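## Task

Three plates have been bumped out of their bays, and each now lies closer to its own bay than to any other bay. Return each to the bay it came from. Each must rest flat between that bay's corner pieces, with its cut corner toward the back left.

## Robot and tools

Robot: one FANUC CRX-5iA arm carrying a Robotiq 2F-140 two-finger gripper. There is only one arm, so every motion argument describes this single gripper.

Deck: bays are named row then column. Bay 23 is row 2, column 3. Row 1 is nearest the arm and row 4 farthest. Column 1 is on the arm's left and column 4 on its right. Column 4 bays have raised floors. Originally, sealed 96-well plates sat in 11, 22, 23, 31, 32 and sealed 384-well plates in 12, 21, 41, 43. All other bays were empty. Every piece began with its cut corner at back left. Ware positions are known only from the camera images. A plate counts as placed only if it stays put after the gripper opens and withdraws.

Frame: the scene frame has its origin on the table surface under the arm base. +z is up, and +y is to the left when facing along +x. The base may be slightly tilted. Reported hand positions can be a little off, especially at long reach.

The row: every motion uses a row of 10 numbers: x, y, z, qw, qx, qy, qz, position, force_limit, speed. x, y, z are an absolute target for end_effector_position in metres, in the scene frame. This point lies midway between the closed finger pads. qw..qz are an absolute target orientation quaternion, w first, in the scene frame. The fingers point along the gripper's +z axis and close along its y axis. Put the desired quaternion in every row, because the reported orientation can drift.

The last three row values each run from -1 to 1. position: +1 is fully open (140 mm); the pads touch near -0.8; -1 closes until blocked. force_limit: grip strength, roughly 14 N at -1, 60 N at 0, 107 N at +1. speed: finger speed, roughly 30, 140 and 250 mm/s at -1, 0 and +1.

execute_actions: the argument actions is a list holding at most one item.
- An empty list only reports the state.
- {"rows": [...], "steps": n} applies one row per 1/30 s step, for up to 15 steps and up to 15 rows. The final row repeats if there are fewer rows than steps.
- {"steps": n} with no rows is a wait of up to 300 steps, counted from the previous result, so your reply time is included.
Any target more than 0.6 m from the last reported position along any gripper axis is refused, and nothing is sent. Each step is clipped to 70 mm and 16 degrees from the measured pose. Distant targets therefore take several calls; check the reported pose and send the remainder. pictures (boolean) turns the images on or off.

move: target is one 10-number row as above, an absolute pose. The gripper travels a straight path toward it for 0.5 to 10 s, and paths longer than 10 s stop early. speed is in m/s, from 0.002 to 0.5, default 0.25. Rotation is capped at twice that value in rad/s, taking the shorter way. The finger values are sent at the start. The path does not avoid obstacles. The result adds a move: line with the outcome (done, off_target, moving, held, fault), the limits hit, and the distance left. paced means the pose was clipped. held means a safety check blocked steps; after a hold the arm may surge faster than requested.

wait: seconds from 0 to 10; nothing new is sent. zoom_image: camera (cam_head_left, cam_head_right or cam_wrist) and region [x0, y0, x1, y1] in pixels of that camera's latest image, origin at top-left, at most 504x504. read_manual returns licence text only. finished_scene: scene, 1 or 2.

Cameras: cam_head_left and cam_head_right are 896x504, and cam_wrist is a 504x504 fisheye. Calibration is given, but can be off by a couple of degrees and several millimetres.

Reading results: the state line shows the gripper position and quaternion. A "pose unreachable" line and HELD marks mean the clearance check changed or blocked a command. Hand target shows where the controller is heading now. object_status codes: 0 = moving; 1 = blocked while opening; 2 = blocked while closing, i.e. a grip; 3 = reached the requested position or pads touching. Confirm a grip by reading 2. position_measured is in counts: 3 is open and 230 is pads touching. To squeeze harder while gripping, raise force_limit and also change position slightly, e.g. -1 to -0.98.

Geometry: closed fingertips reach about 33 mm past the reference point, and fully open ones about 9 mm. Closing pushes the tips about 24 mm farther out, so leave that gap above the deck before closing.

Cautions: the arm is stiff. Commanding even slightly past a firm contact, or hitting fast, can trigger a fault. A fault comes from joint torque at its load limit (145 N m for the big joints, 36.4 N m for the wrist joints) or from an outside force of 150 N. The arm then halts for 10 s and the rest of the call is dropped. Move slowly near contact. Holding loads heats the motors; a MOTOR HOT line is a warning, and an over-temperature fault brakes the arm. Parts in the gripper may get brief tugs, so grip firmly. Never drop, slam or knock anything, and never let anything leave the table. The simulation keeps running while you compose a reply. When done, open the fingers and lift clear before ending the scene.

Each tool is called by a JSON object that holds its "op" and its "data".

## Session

{"op": "execute_actions", "data": {"actions": []}}

Scene clock: 0.00 s of 9600.00 s.
end_effector_position=(+0.5480, -0.0888, +0.4165) position_measured=3 object_status=3 end_effector_quat_wxyz=(-0.324, +0.893, -0.031, -0.311)
Joint positions: [ 0.266  0.132  0.218  0.    -1.656  1.307]
Joint velocities: [-0.     0.001  0.001  0.002 -0.     0.   ]
Hand target: +0.548, -0.089, +0.417; -0.324, +0.893, -0.031, -0.311

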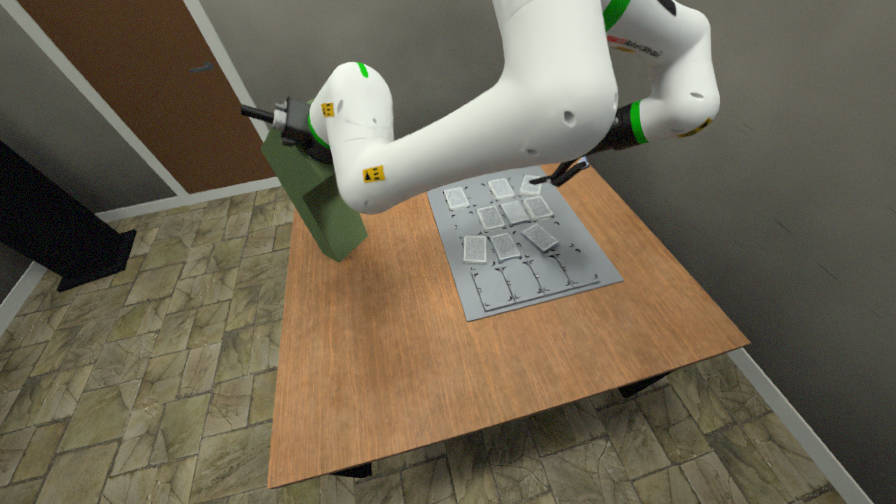

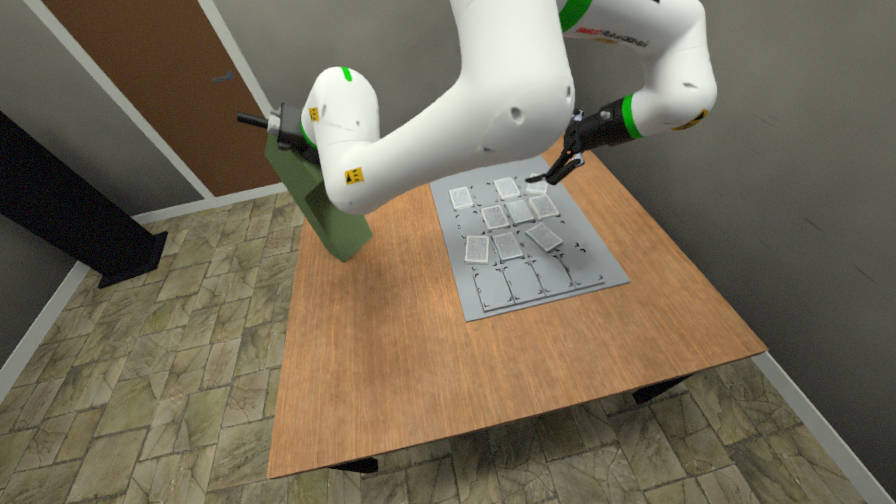

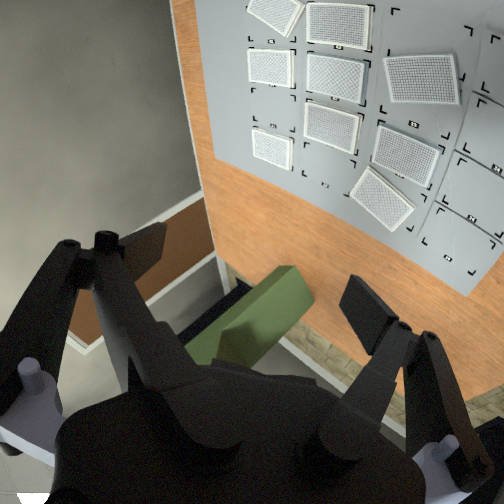

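{"op": "move", "data": {"target": [0.46, -0.15, 0.14, 0, 0.7071, 0.7071, 0, 0.4, 0, 0], "speed": 0.4}}

Scene clock: 3.93 s of 9600.00 s.
end_effector_position=(+0.4601, -0.1488, +0.1403) position_measured=78 object_status=3 end_effector_quat_wxyz=(-0.001, +0.707, +0.708, +0.000)
Joint positions: [-0.226  0.069 -0.887  2.051 -0.485  1.533]
Joint velocities: [-0.012 -0.002 -0.002  0.028  0.005 -0.019]
Hand target: +0.460, -0.149, +0.140; -0.001, +0.707, +0.707, +0.001
Off the commanded pose: 0.001 m, 0 deg.
move: done
camera_calibration (this result's frames):
cam_wrist: T_world_to_cam=[[0.96412, 0.264901, -0.0173045, -0.398586], [0.260226, -0.930191, 0.258895, -0.282041], [0.0524853, -0.254109, -0.96575, 0.245156], [0, 0, 0, 1]] pos_world=[0.444812, -0.0944694, 0.302881]

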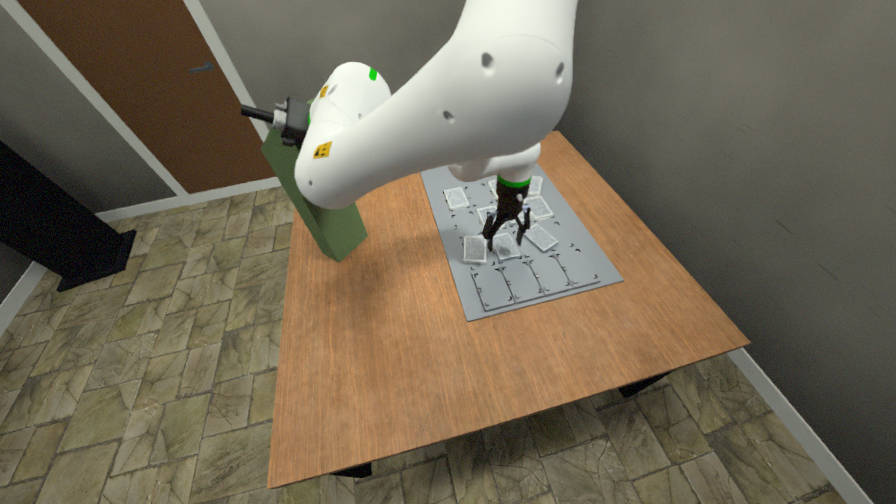

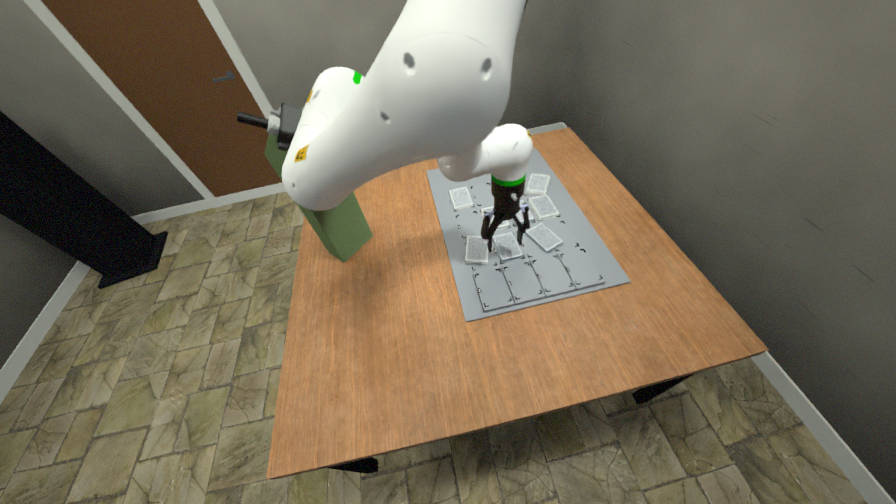

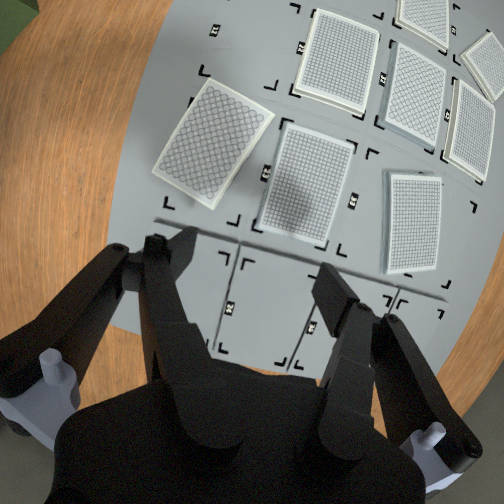

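{"op": "zoom_image", "data": {"camera": "cam_wrist", "region": [130, 60, 300, 230]}}

{"op": "zoom_image", "data": {"camera": "cam_wrist", "region": [320, 130, 490, 300]}}

Region (130, 60, 300, 230) of cam_wrist's 504x504 image, scaled by 2.965, with more detail than that image has.

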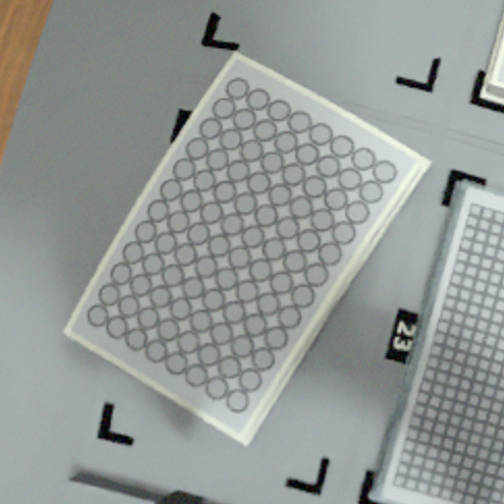

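Region (320, 130, 490, 300) of cam_wrist's 504x504 image, scaled by 2.965, with more detail than that image has.

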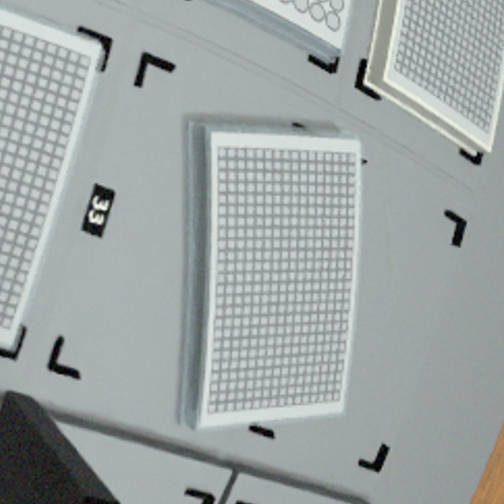

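{"op": "move", "data": {"target": [0.385, -0.063, 0.058, 0, 0.8044, 0.5941, 0, 0.4, 0, 0], "speed": 0.25}}

{"op": "zoom_image", "data": {"camera": "cam_wrist", "region": [150, 130, 370, 350]}}

Scene clock: 10.50 s of 9600.00 s.
end_effector_position=(+0.3849, -0.0631, +0.0582) position_measured=78 object_status=3 end_effector_quat_wxyz=(-0.000, +0.804, +0.594, -0.000)
Joint positions: [-0.358  0.419 -0.854  2.595 -0.666  0.733]
Joint velocities: [-0.004  0.002  0.     0.009  0.    -0.006]
Hand target: +0.385, -0.063, +0.058; -0.000, +0.804, +0.594, -0.000
Off the commanded pose: 0.000 m, 0 deg.
After step 90, 2.37 s passed at rest.
move: done
camera_calibration (this result's frames):
cam_wrist: T_world_to_cam=[[0.999345, -0.0316009, -0.0176516, -0.382463], [-0.025885, -0.96479, 0.261744, -0.0537202], [-0.0253014, -0.261115, -0.964976, 0.221047], [0, 0, 0, 1]] pos_world=[0.386414, -0.00619616, 0.220615]

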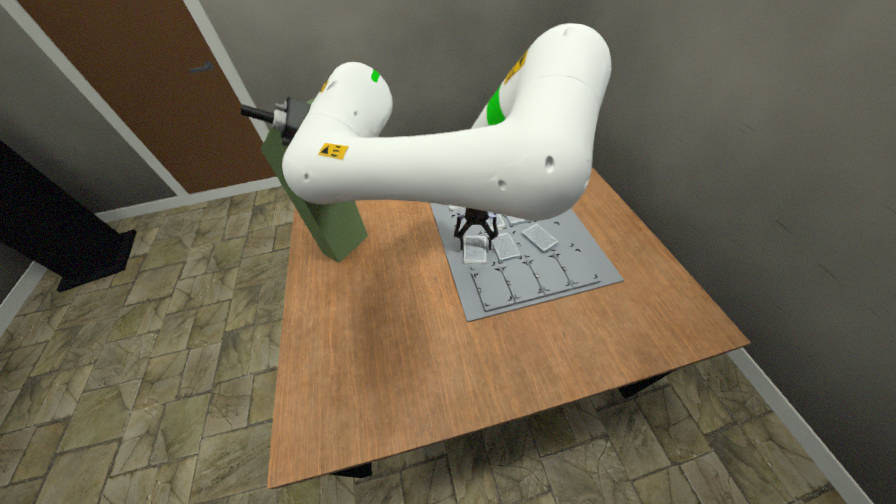

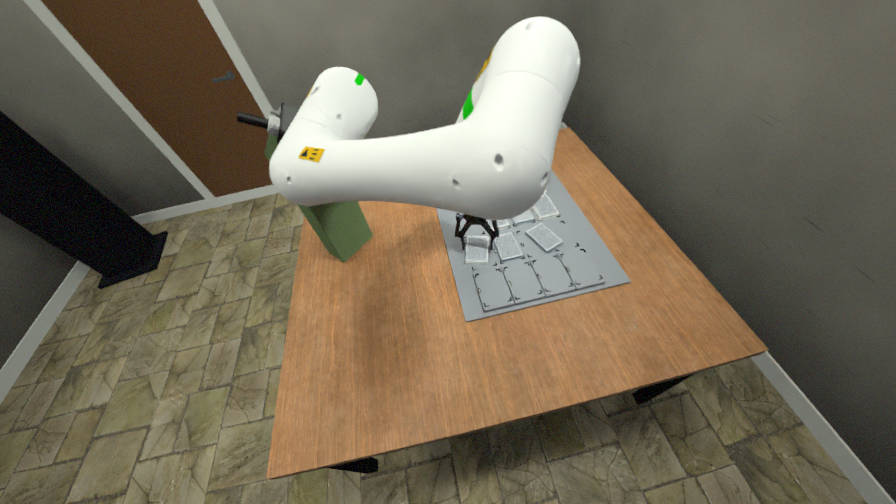

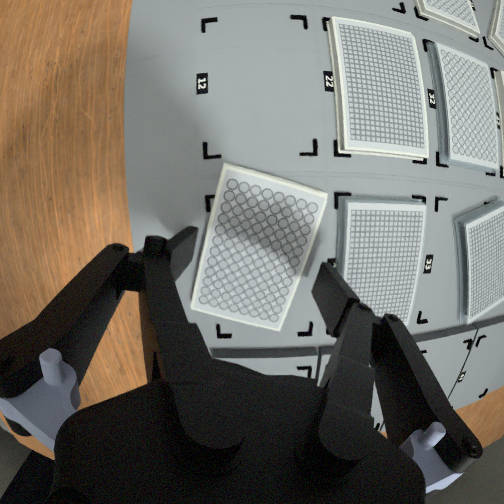

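Region (150, 130, 370, 350) of cam_wrist's 504x504 image, scaled by 2.291, with more detail than that image has.

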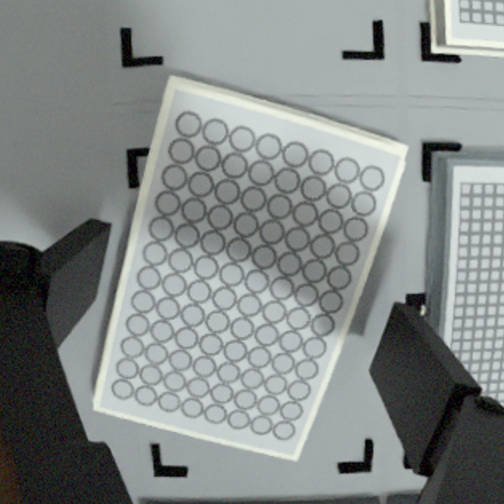

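{"op": "move", "data": {"target": [0.3853, -0.0637, 0.0405, -0.0103, 0.8058, 0.5919, 0.0141, 0.4, 0, 0], "speed": 0.04}}

{"op": "move", "data": {"target": [0.3853, -0.0637, 0.0405, -0.0103, 0.8058, 0.5919, 0.0141, -1, 0, -0.8], "speed": 0.04}}

Scene clock: 21.47 s of 9600.00 s.
end_effector_position=(+0.3853, -0.0637, +0.0405) position_measured=78 object_status=3 end_effector_quat_wxyz=(-0.010, +0.806, +0.592, +0.014)
Joint positions: [-0.426  0.447 -0.805  2.717 -0.616  0.677]
Joint velocities: [-0.001  0.001  0.     0.003 -0.001 -0.002]
Hand target: +0.385, -0.064, +0.041; -0.010, +0.806, +0.592, +0.014
Off the commanded pose: 0.000 m, 0 deg.
After step 90, 7.20 s passed at rest.
move: done
camera_calibration (this result's frames):
cam_wrist: T_world_to_cam=[[0.999312, -0.0363006, -0.00760111, -0.383909], [-0.033597, -0.972841, 0.229025, -0.0458176], [-0.0157084, -0.228612, -0.973391, 0.202619], [0, 0, 0, 1]] pos_world=[0.385288, -0.0121882, 0.204803]

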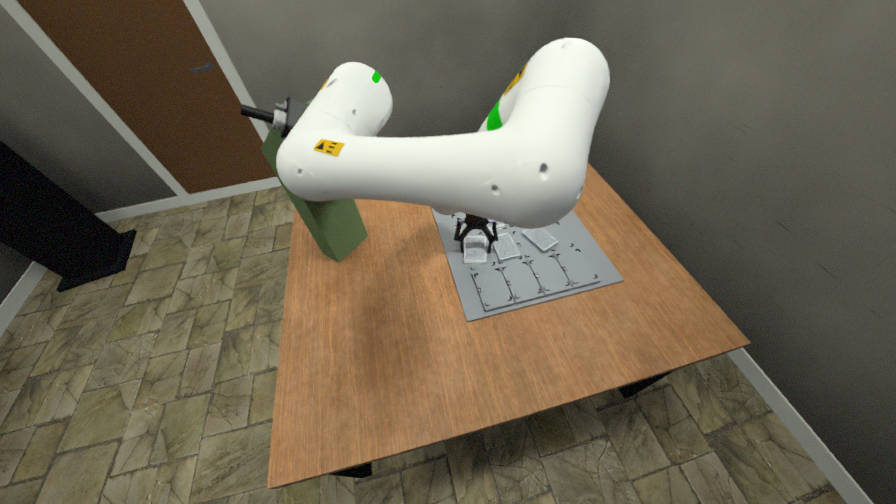

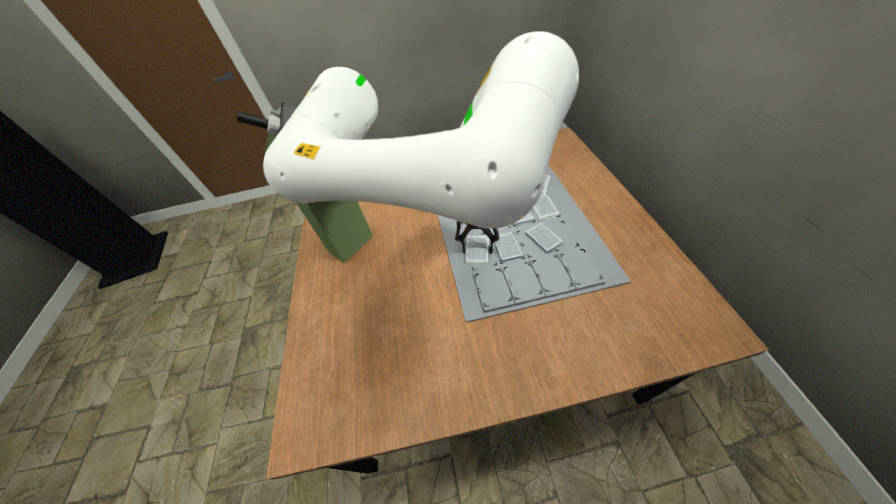

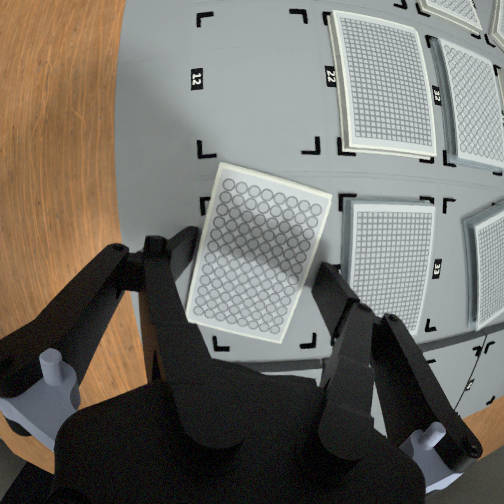

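Scene clock: 22.17 s of 9600.00 s.
end_effector_position=(+0.3853, -0.0637, +0.0405) position_measured=106 object_status=2 end_effector_quat_wxyz=(-0.010, +0.806, +0.592, +0.014)
Joint positions: [-0.426  0.447 -0.804  2.718 -0.616  0.676]
Joint velocities: [-0.001  0.001 -0.001 -0.001 -0.    -0.   ]
Hand target: +0.385, -0.064, +0.040; -0.010, +0.806, +0.592, +0.014
Off the commanded pose: 0.000 m, 0 deg.
move: done
camera_calibration (this result's frames):
cam_wrist: T_world_to_cam=[[0.999311, -0.0363575, -0.00749746, -0.383873], [-0.0336771, -0.972853, 0.228961, -0.0458122], [-0.0156184, -0.228551, -0.973407, 0.202543], [0, 0, 0, 1]] pos_world=[0.385229, -0.0122337, 0.204768]

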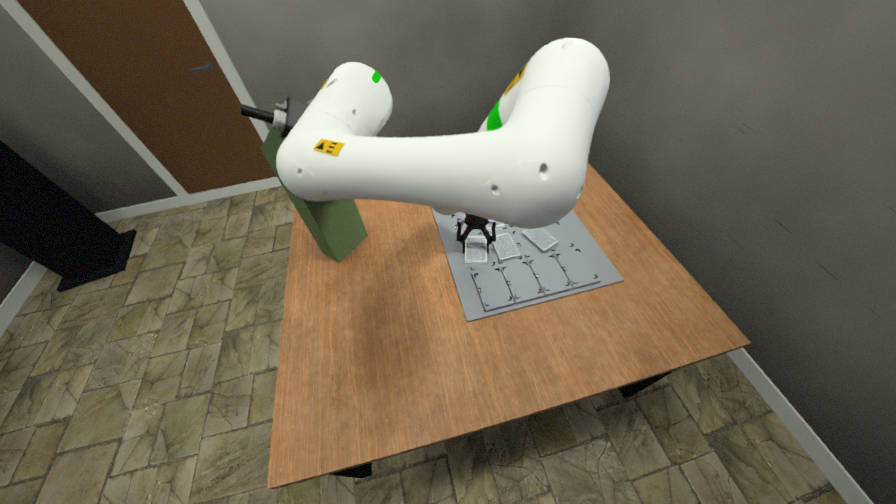

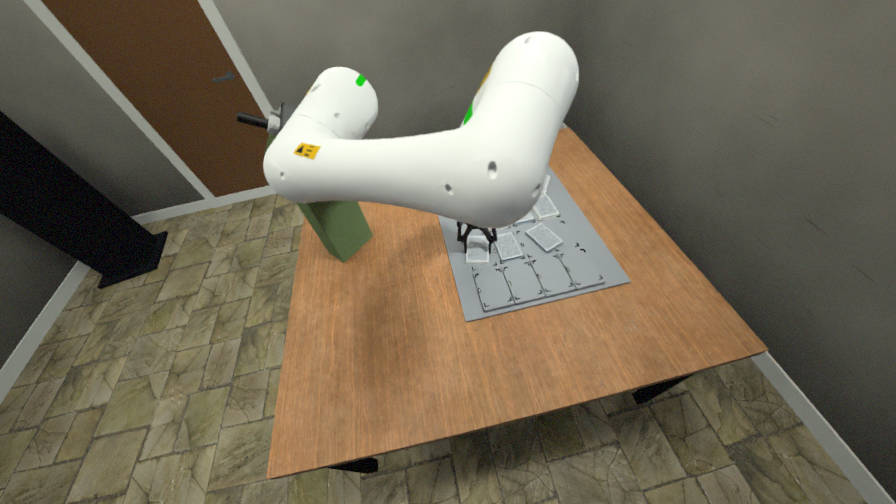

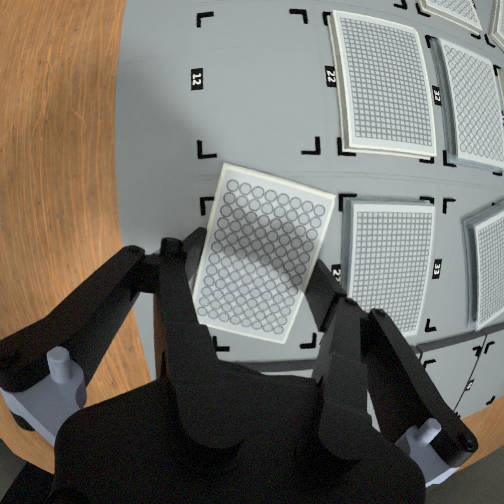

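{"op": "move", "data": {"target": [0.3853, -0.0637, 0.0455, 0, 0.8059, 0.5920, 0, -1, 0, -0.8], "speed": 0.04}}

{"op": "move", "data": {"target": [0.3905, -0.0815, 0.0445, 0, 0.7071, 0.7071, 0, -1, 0, -0.8], "speed": 0.15}}

{"op": "zoom_image", "data": {"camera": "cam_wrist", "region": [190, 130, 350, 230]}}

{"op": "zoom_image", "data": {"camera": "cam_wrist", "region": [170, 270, 330, 380]}}

Scene clock: 24.63 s of 9600.00 s.
end_effector_position=(+0.3853, -0.0637, +0.0455) position_measured=106 object_status=2 end_effector_quat_wxyz=(+0.000, +0.806, +0.592, +0.000)
Joint positions: [-0.376  0.451 -0.825  2.622 -0.667  0.716]
Joint velocities: [ 0.004 -0.    -0.001 -0.006 -0.002  0.003]
Hand target: +0.385, -0.064, +0.045; +0.000, +0.806, +0.592, +0.000
Off the commanded pose: 0.000 m, 0 deg.
move: done
camera_calibration (this result's frames):
cam_wrist: T_world_to_cam=[[0.999184, -0.0367846, -0.0166667, -0.383407], [-0.0311536, -0.964705, 0.261485, -0.0489199], [-0.025697, -0.260752, -0.965064, 0.208816], [0, 0, 0, 1]] pos_world=[0.386936, -0.00684743, 0.207923]

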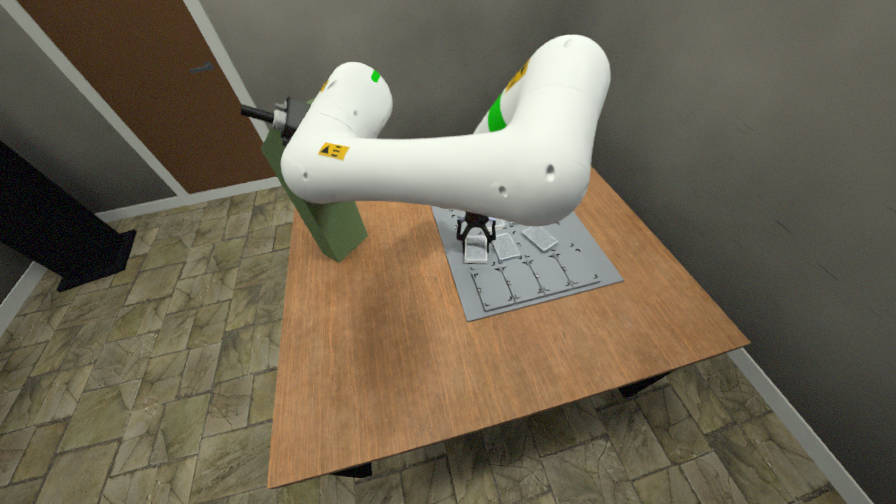

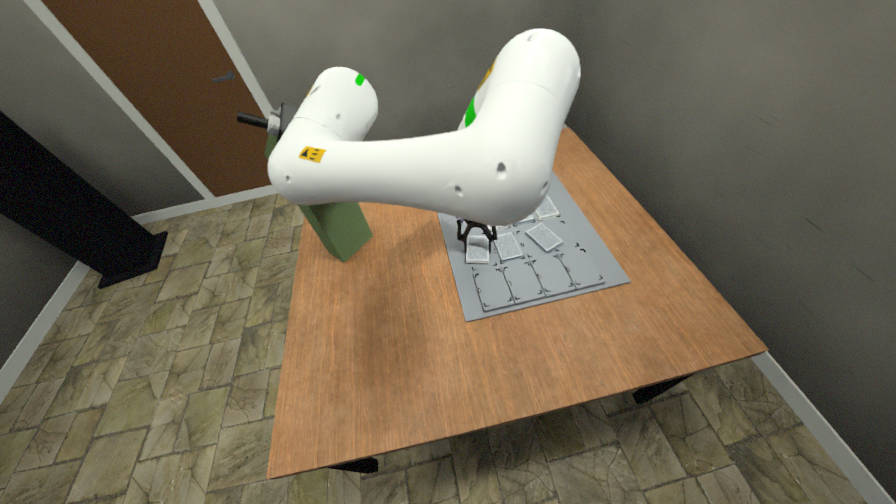

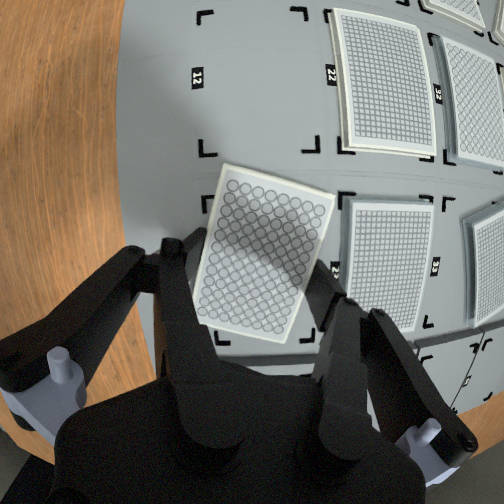

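Scene clock: 26.00 s of 9600.00 s.
end_effector_position=(+0.3905, -0.0815, +0.0445) position_measured=106 object_status=2 end_effector_quat_wxyz=(+0.000, +0.707, +0.707, -0.000)
Joint positions: [-0.409  0.421 -0.814  2.638 -0.626  1.039]
Joint velocities: [ 0.004 -0.    -0.001 -0.002 -0.001  0.001]
Hand target: +0.391, -0.081, +0.044; +0.000, +0.707, +0.707, +0.000
Off the commanded pose: 0.000 m, 0 deg.
move: done
camera_calibration (this result's frames):
cam_wrist: T_world_to_cam=[[0.96447, 0.263655, -0.0168502, -0.351201], [0.25876, -0.929842, 0.261606, -0.176017], [0.0533058, -0.256671, -0.965028, 0.172813], [0, 0, 0, 1]] pos_world=[0.375057, -0.0267162, 0.206899]

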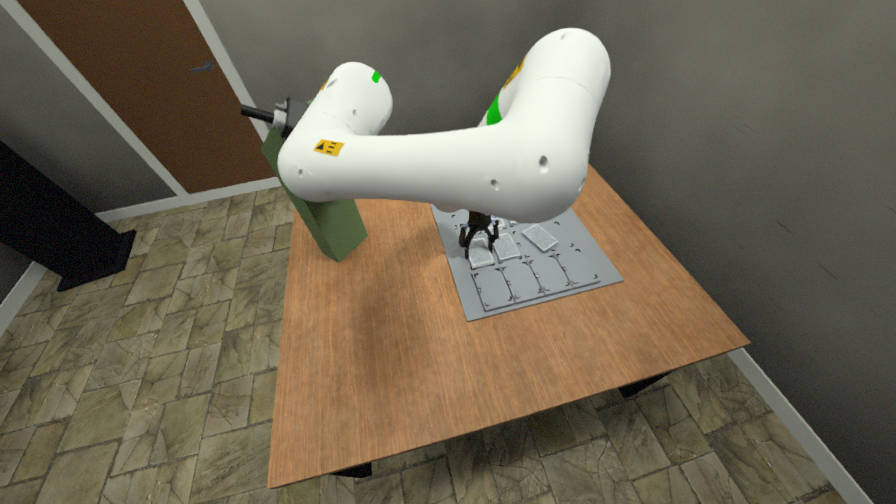

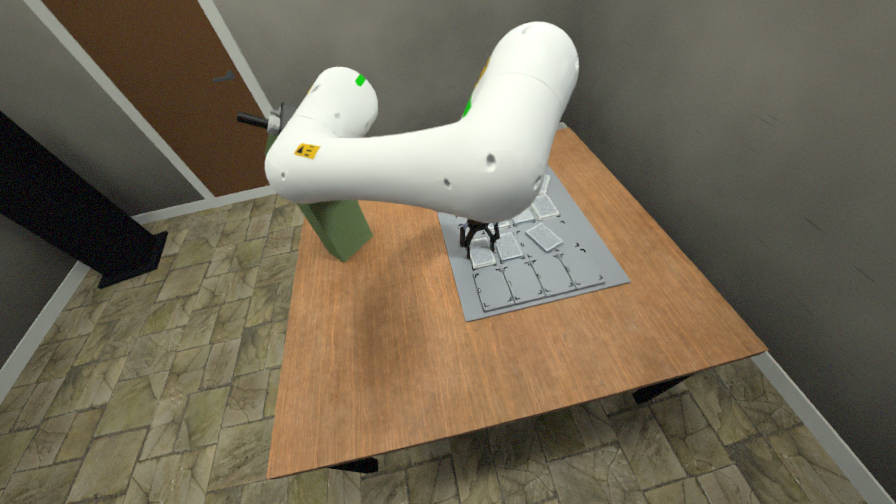

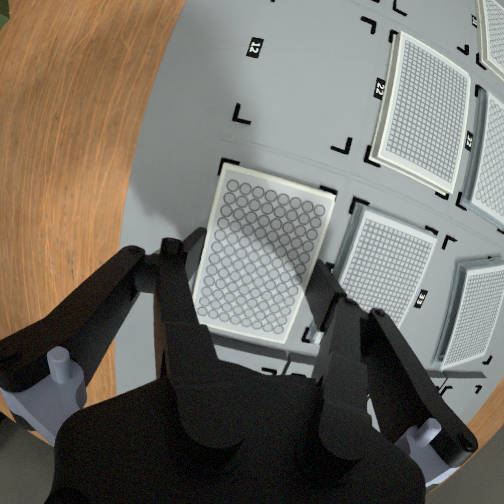

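Region (190, 130, 350, 230) of cam_wrist's 504x504 image, scaled by 3.150, with more detail than that image has; it fills the top 315 rows of this view, and the rest is white.

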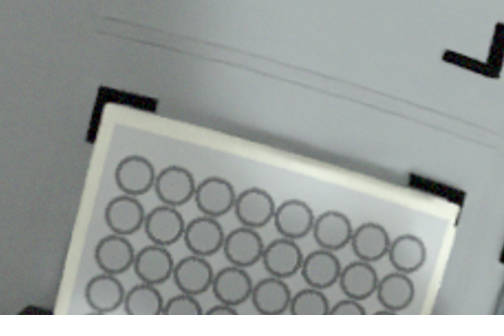

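Region (170, 270, 330, 380) of cam_wrist's 504x504 image, scaled by 3.150, with more detail than that image has; it fills the top 346 rows of this view, and the rest is white.

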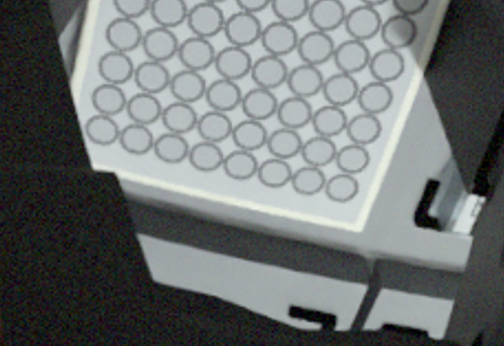

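{"op": "move", "data": {"target": [0.3899, -0.0813, 0.0420, 0, 0.7071, 0.7071, 0, -1, 0, -0.8], "speed": 0.008}}

{"op": "zoom_image", "data": {"camera": "cam_wrist", "region": [190, 130, 350, 230]}}

{"op": "zoom_image", "data": {"camera": "cam_wrist", "region": [170, 270, 330, 380]}}

Scene clock: 30.07 s of 9600.00 s.
end_effector_position=(+0.3899, -0.0813, +0.0420) position_measured=106 object_status=2 end_effector_quat_wxyz=(+0.000, +0.707, +0.707, -0.000)
Joint positions: [-0.413  0.428 -0.809  2.644 -0.627  1.035]
Joint velocities: [ 0.001 -0.001  0.001 -0.     0.001 -0.   ]
Hand target: +0.390, -0.081, +0.042; -0.000, +0.707, +0.707, -0.000
Off the commanded pose: 0.000 m, 0 deg.
After step 90, 0.37 s passed at rest.
move: done
camera_calibration (this result's frames):
cam_wrist: T_world_to_cam=[[0.964447, 0.263741, -0.0168005, -0.350734], [0.258831, -0.92983, 0.261576, -0.175053], [0.0533669, -0.256625, -0.965037, 0.170519], [0, 0, 0, 1]] pos_world=[0.374473, -0.0265067, 0.204455]

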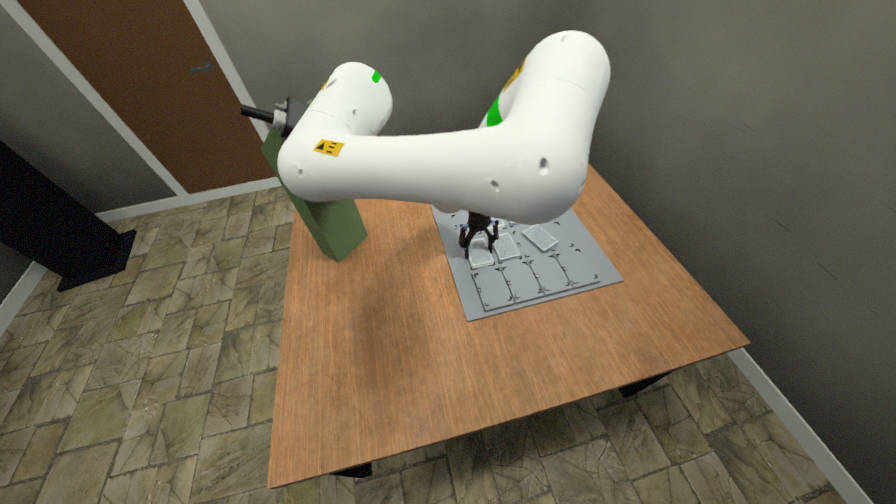

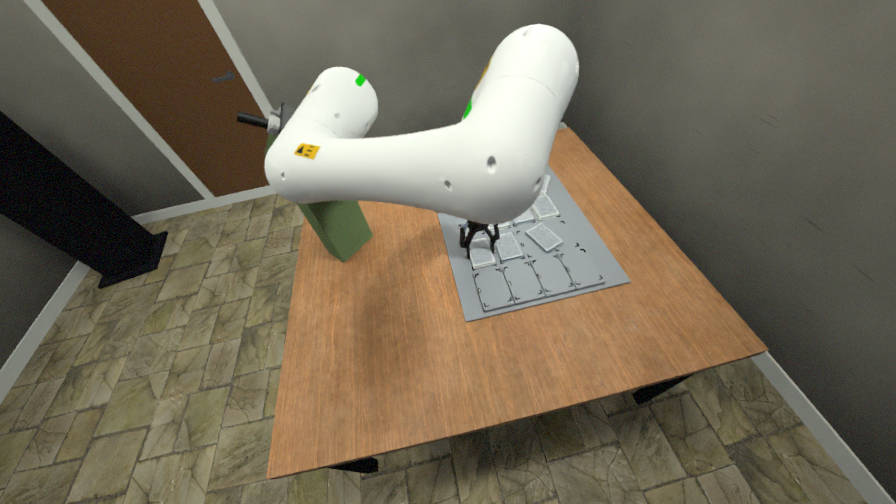

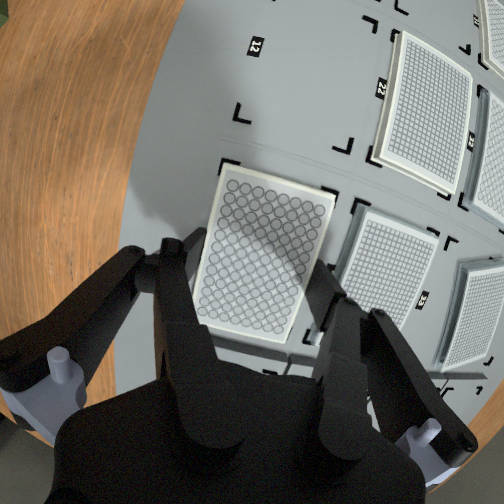

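Region (190, 130, 350, 230) of cam_wrist's 504x504 image, scaled by 3.150, with more detail than that image has; it fills the top 315 rows of this view, and the rest is white.

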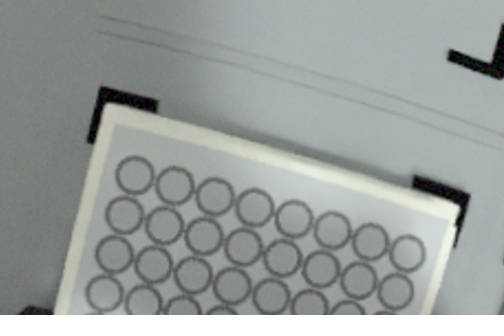

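Region (170, 270, 330, 380) of cam_wrist's 504x504 image, scaled by 3.150, with more detail than that image has; it fills the top 346 rows of this view, and the rest is white.

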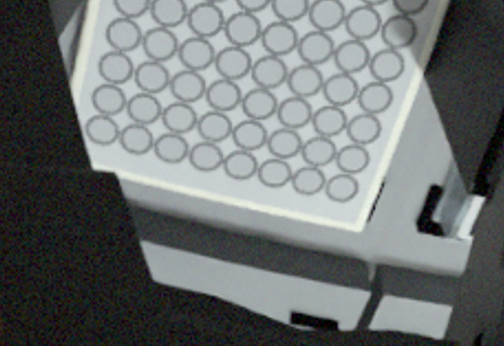

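{"op": "move", "data": {"target": [0.3899, -0.0813, 0.0385, 0, 0.7071, 0.7071, 0, -1, 0, -0.8], "speed": 0.006}}

{"op": "zoom_image", "data": {"camera": "cam_wrist", "region": [150, 130, 370, 370]}}

Scene clock: 32.40 s of 9600.00 s.
end_effector_position=(+0.3899, -0.0813, +0.0385) position_measured=106 object_status=2 end_effector_quat_wxyz=(+0.000, +0.707, +0.707, +0.000)
Joint positions: [-0.416  0.437 -0.801  2.65  -0.628  1.032]
Joint velocities: [-0.001  0.002  0.001 -0.    -0.001  0.   ]
Hand target: +0.390, -0.081, +0.039; -0.000, +0.707, +0.707, -0.000
Off the commanded pose: 0.000 m, 0 deg.
move: done
camera_calibration (this result's frames):
cam_wrist: T_world_to_cam=[[0.964441, 0.263767, -0.0167711, -0.350794], [0.258849, -0.929823, 0.261586, -0.174146], [0.0534038, -0.256626, -0.965034, 0.167159], [0, 0, 0, 1]] pos_world=[0.374471, -0.0264994, 0.200985]

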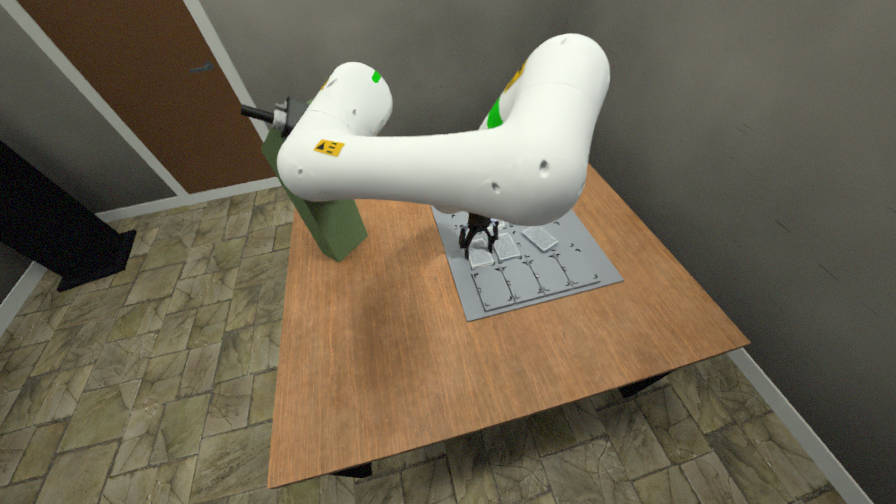

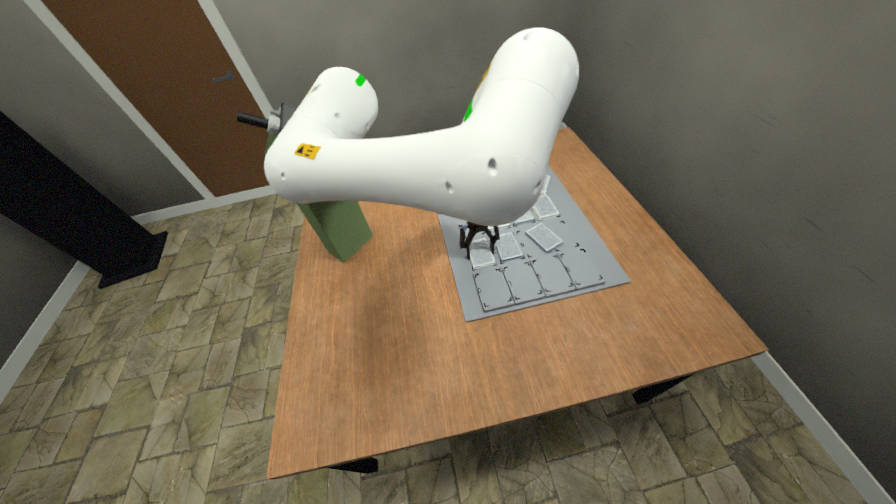

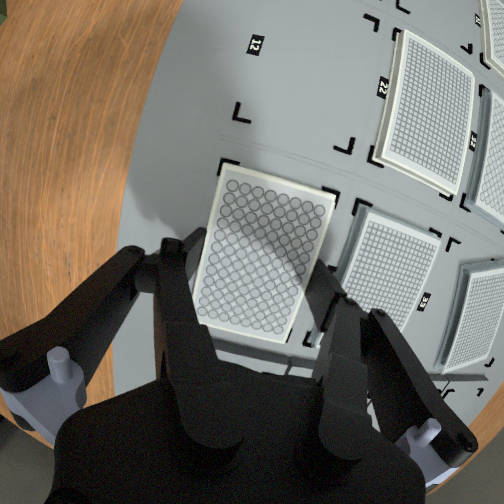

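Region (150, 130, 370, 370) of cam_wrist's 504x504 image, scaled by 2.100, with more detail than that image has; it fills the left 462 columns of this view, and the rest is white.

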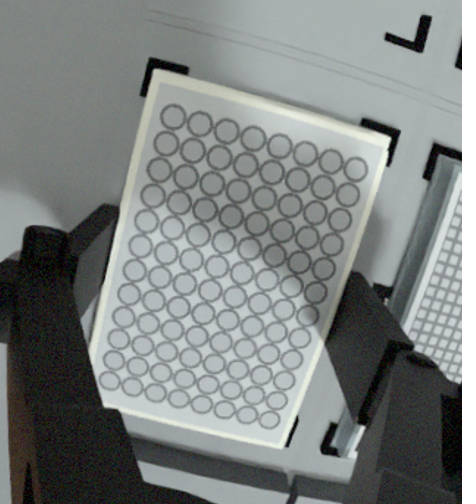

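{"op": "move", "data": {"target": [0.3899, -0.0813, 0.0385, 0, 0.7071, 0.7071, 0, 0.38, 0, -0.6], "speed": 0.006}}

{"op": "move", "data": {"target": [0.3899, -0.0813, 0.062, 0, 0.7071, 0.7071, 0, 0.38, 0, -0.6], "speed": 0.08}}

{"op": "zoom_image", "data": {"camera": "cam_wrist", "region": [150, 130, 370, 370]}}

Scene clock: 33.87 s of 9600.00 s.
end_effector_position=(+0.3899, -0.0813, +0.0385) position_measured=81 object_status=3 end_effector_quat_wxyz=(-0.000, +0.707, +0.707, -0.000)
Joint positions: [-0.416  0.437 -0.801  2.65  -0.628  1.032]
Joint velocities: [ 0.    -0.001 -0.     0.     0.002  0.   ]
Hand target: +0.390, -0.081, +0.038; +0.000, +0.707, +0.707, -0.000
Off the commanded pose: 0.000 m, 0 deg.
move: done
camera_calibration (this result's frames):
cam_wrist: T_world_to_cam=[[0.964457, 0.263701, -0.0168523, -0.350769], [0.258806, -0.929837, 0.261578, -0.174116], [0.0533085, -0.256642, -0.965035, 0.167128], [0, 0, 0, 1]] pos_world=[0.374455, -0.0265093, 0.200918]

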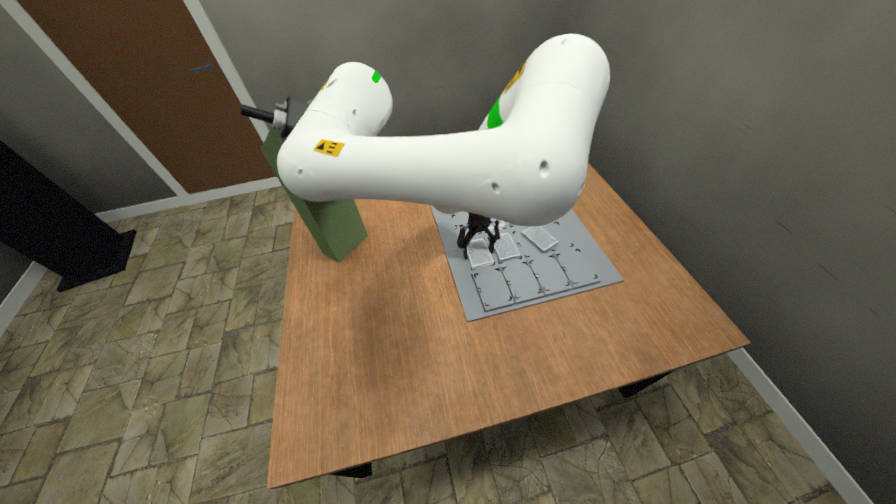

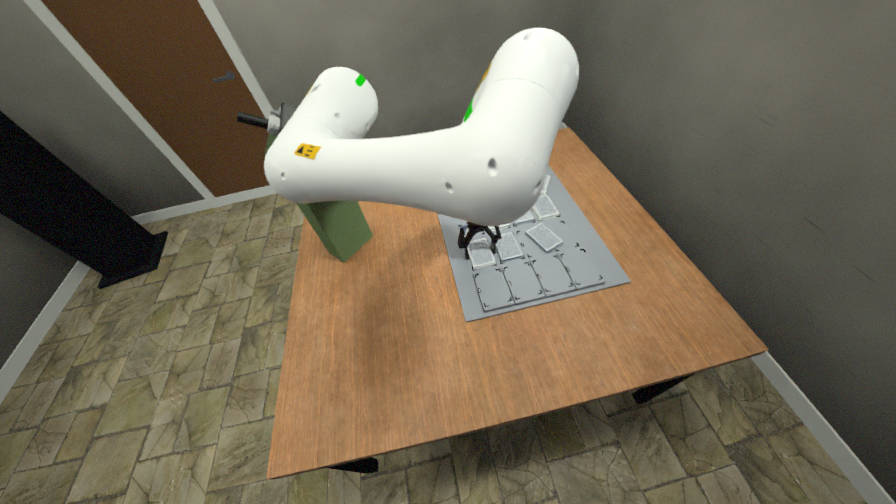

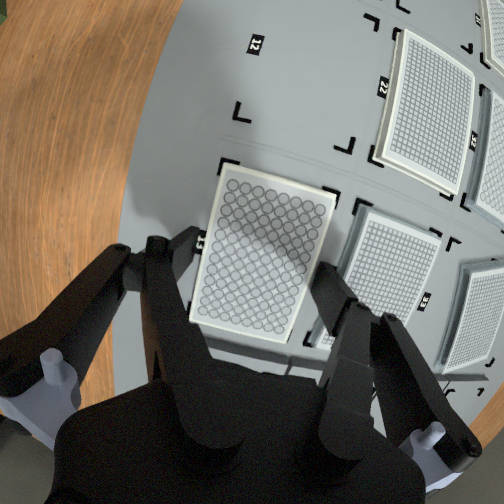

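Scene clock: 34.63 s of 9600.00 s.
end_effector_position=(+0.3898, -0.0813, +0.0620) position_measured=81 object_status=3 end_effector_quat_wxyz=(+0.000, +0.707, +0.707, +0.000)
Joint positions: [-0.391  0.375 -0.853  2.608 -0.622  1.054]
Joint velocities: [-0.001 -0.001  0.001 -0.    -0.001  0.001]
Hand target: +0.390, -0.081, +0.062; +0.000, +0.707, +0.707, +0.000
Off the commanded pose: 0.000 m, 0 deg.
move: done
camera_calibration (this result's frames):
cam_wrist: T_world_to_cam=[[0.964446, 0.263747, -0.0167687, -0.350313], [0.25883, -0.929836, 0.261558, -0.180265], [0.0533932, -0.256599, -0.965042, 0.189781], [0, 0, 0, 1]] pos_world=[0.374383, -0.0265253, 0.224422]

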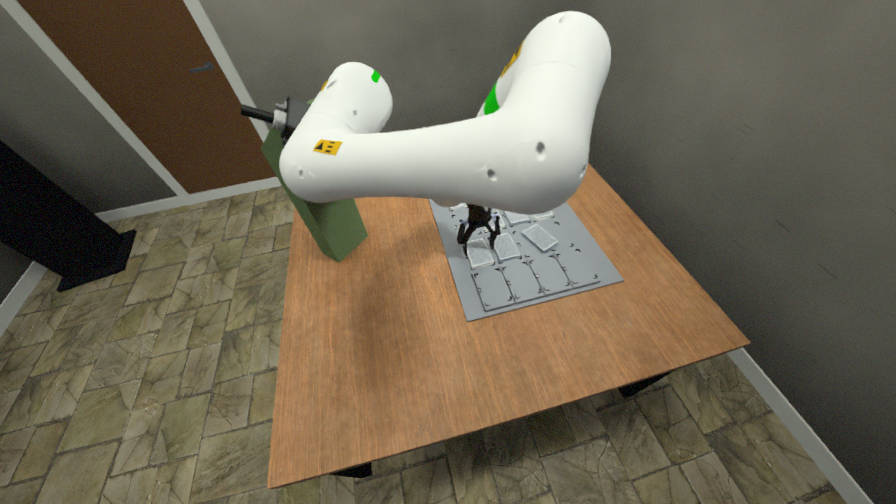

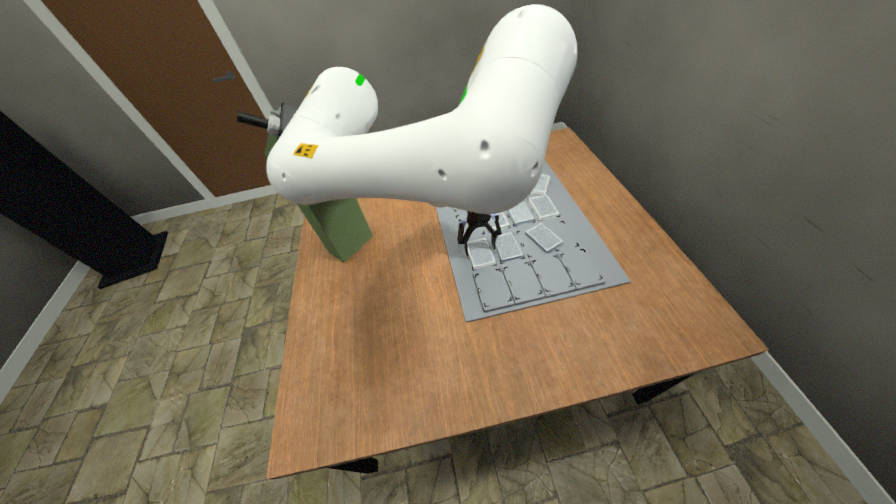

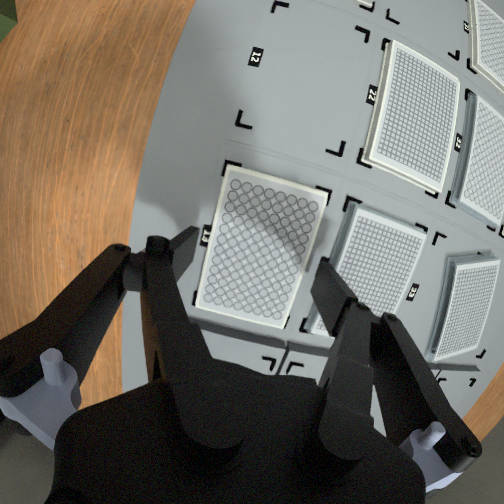

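Region (150, 130, 370, 370) of cam_wrist's 504x504 image, scaled by 2.100, with more detail than that image has; it fills the left 462 columns of this view, and the rest is white.

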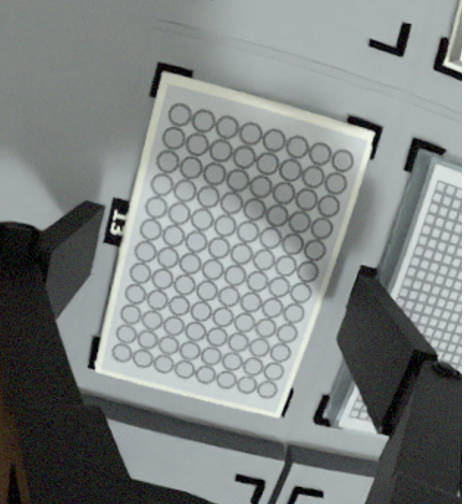

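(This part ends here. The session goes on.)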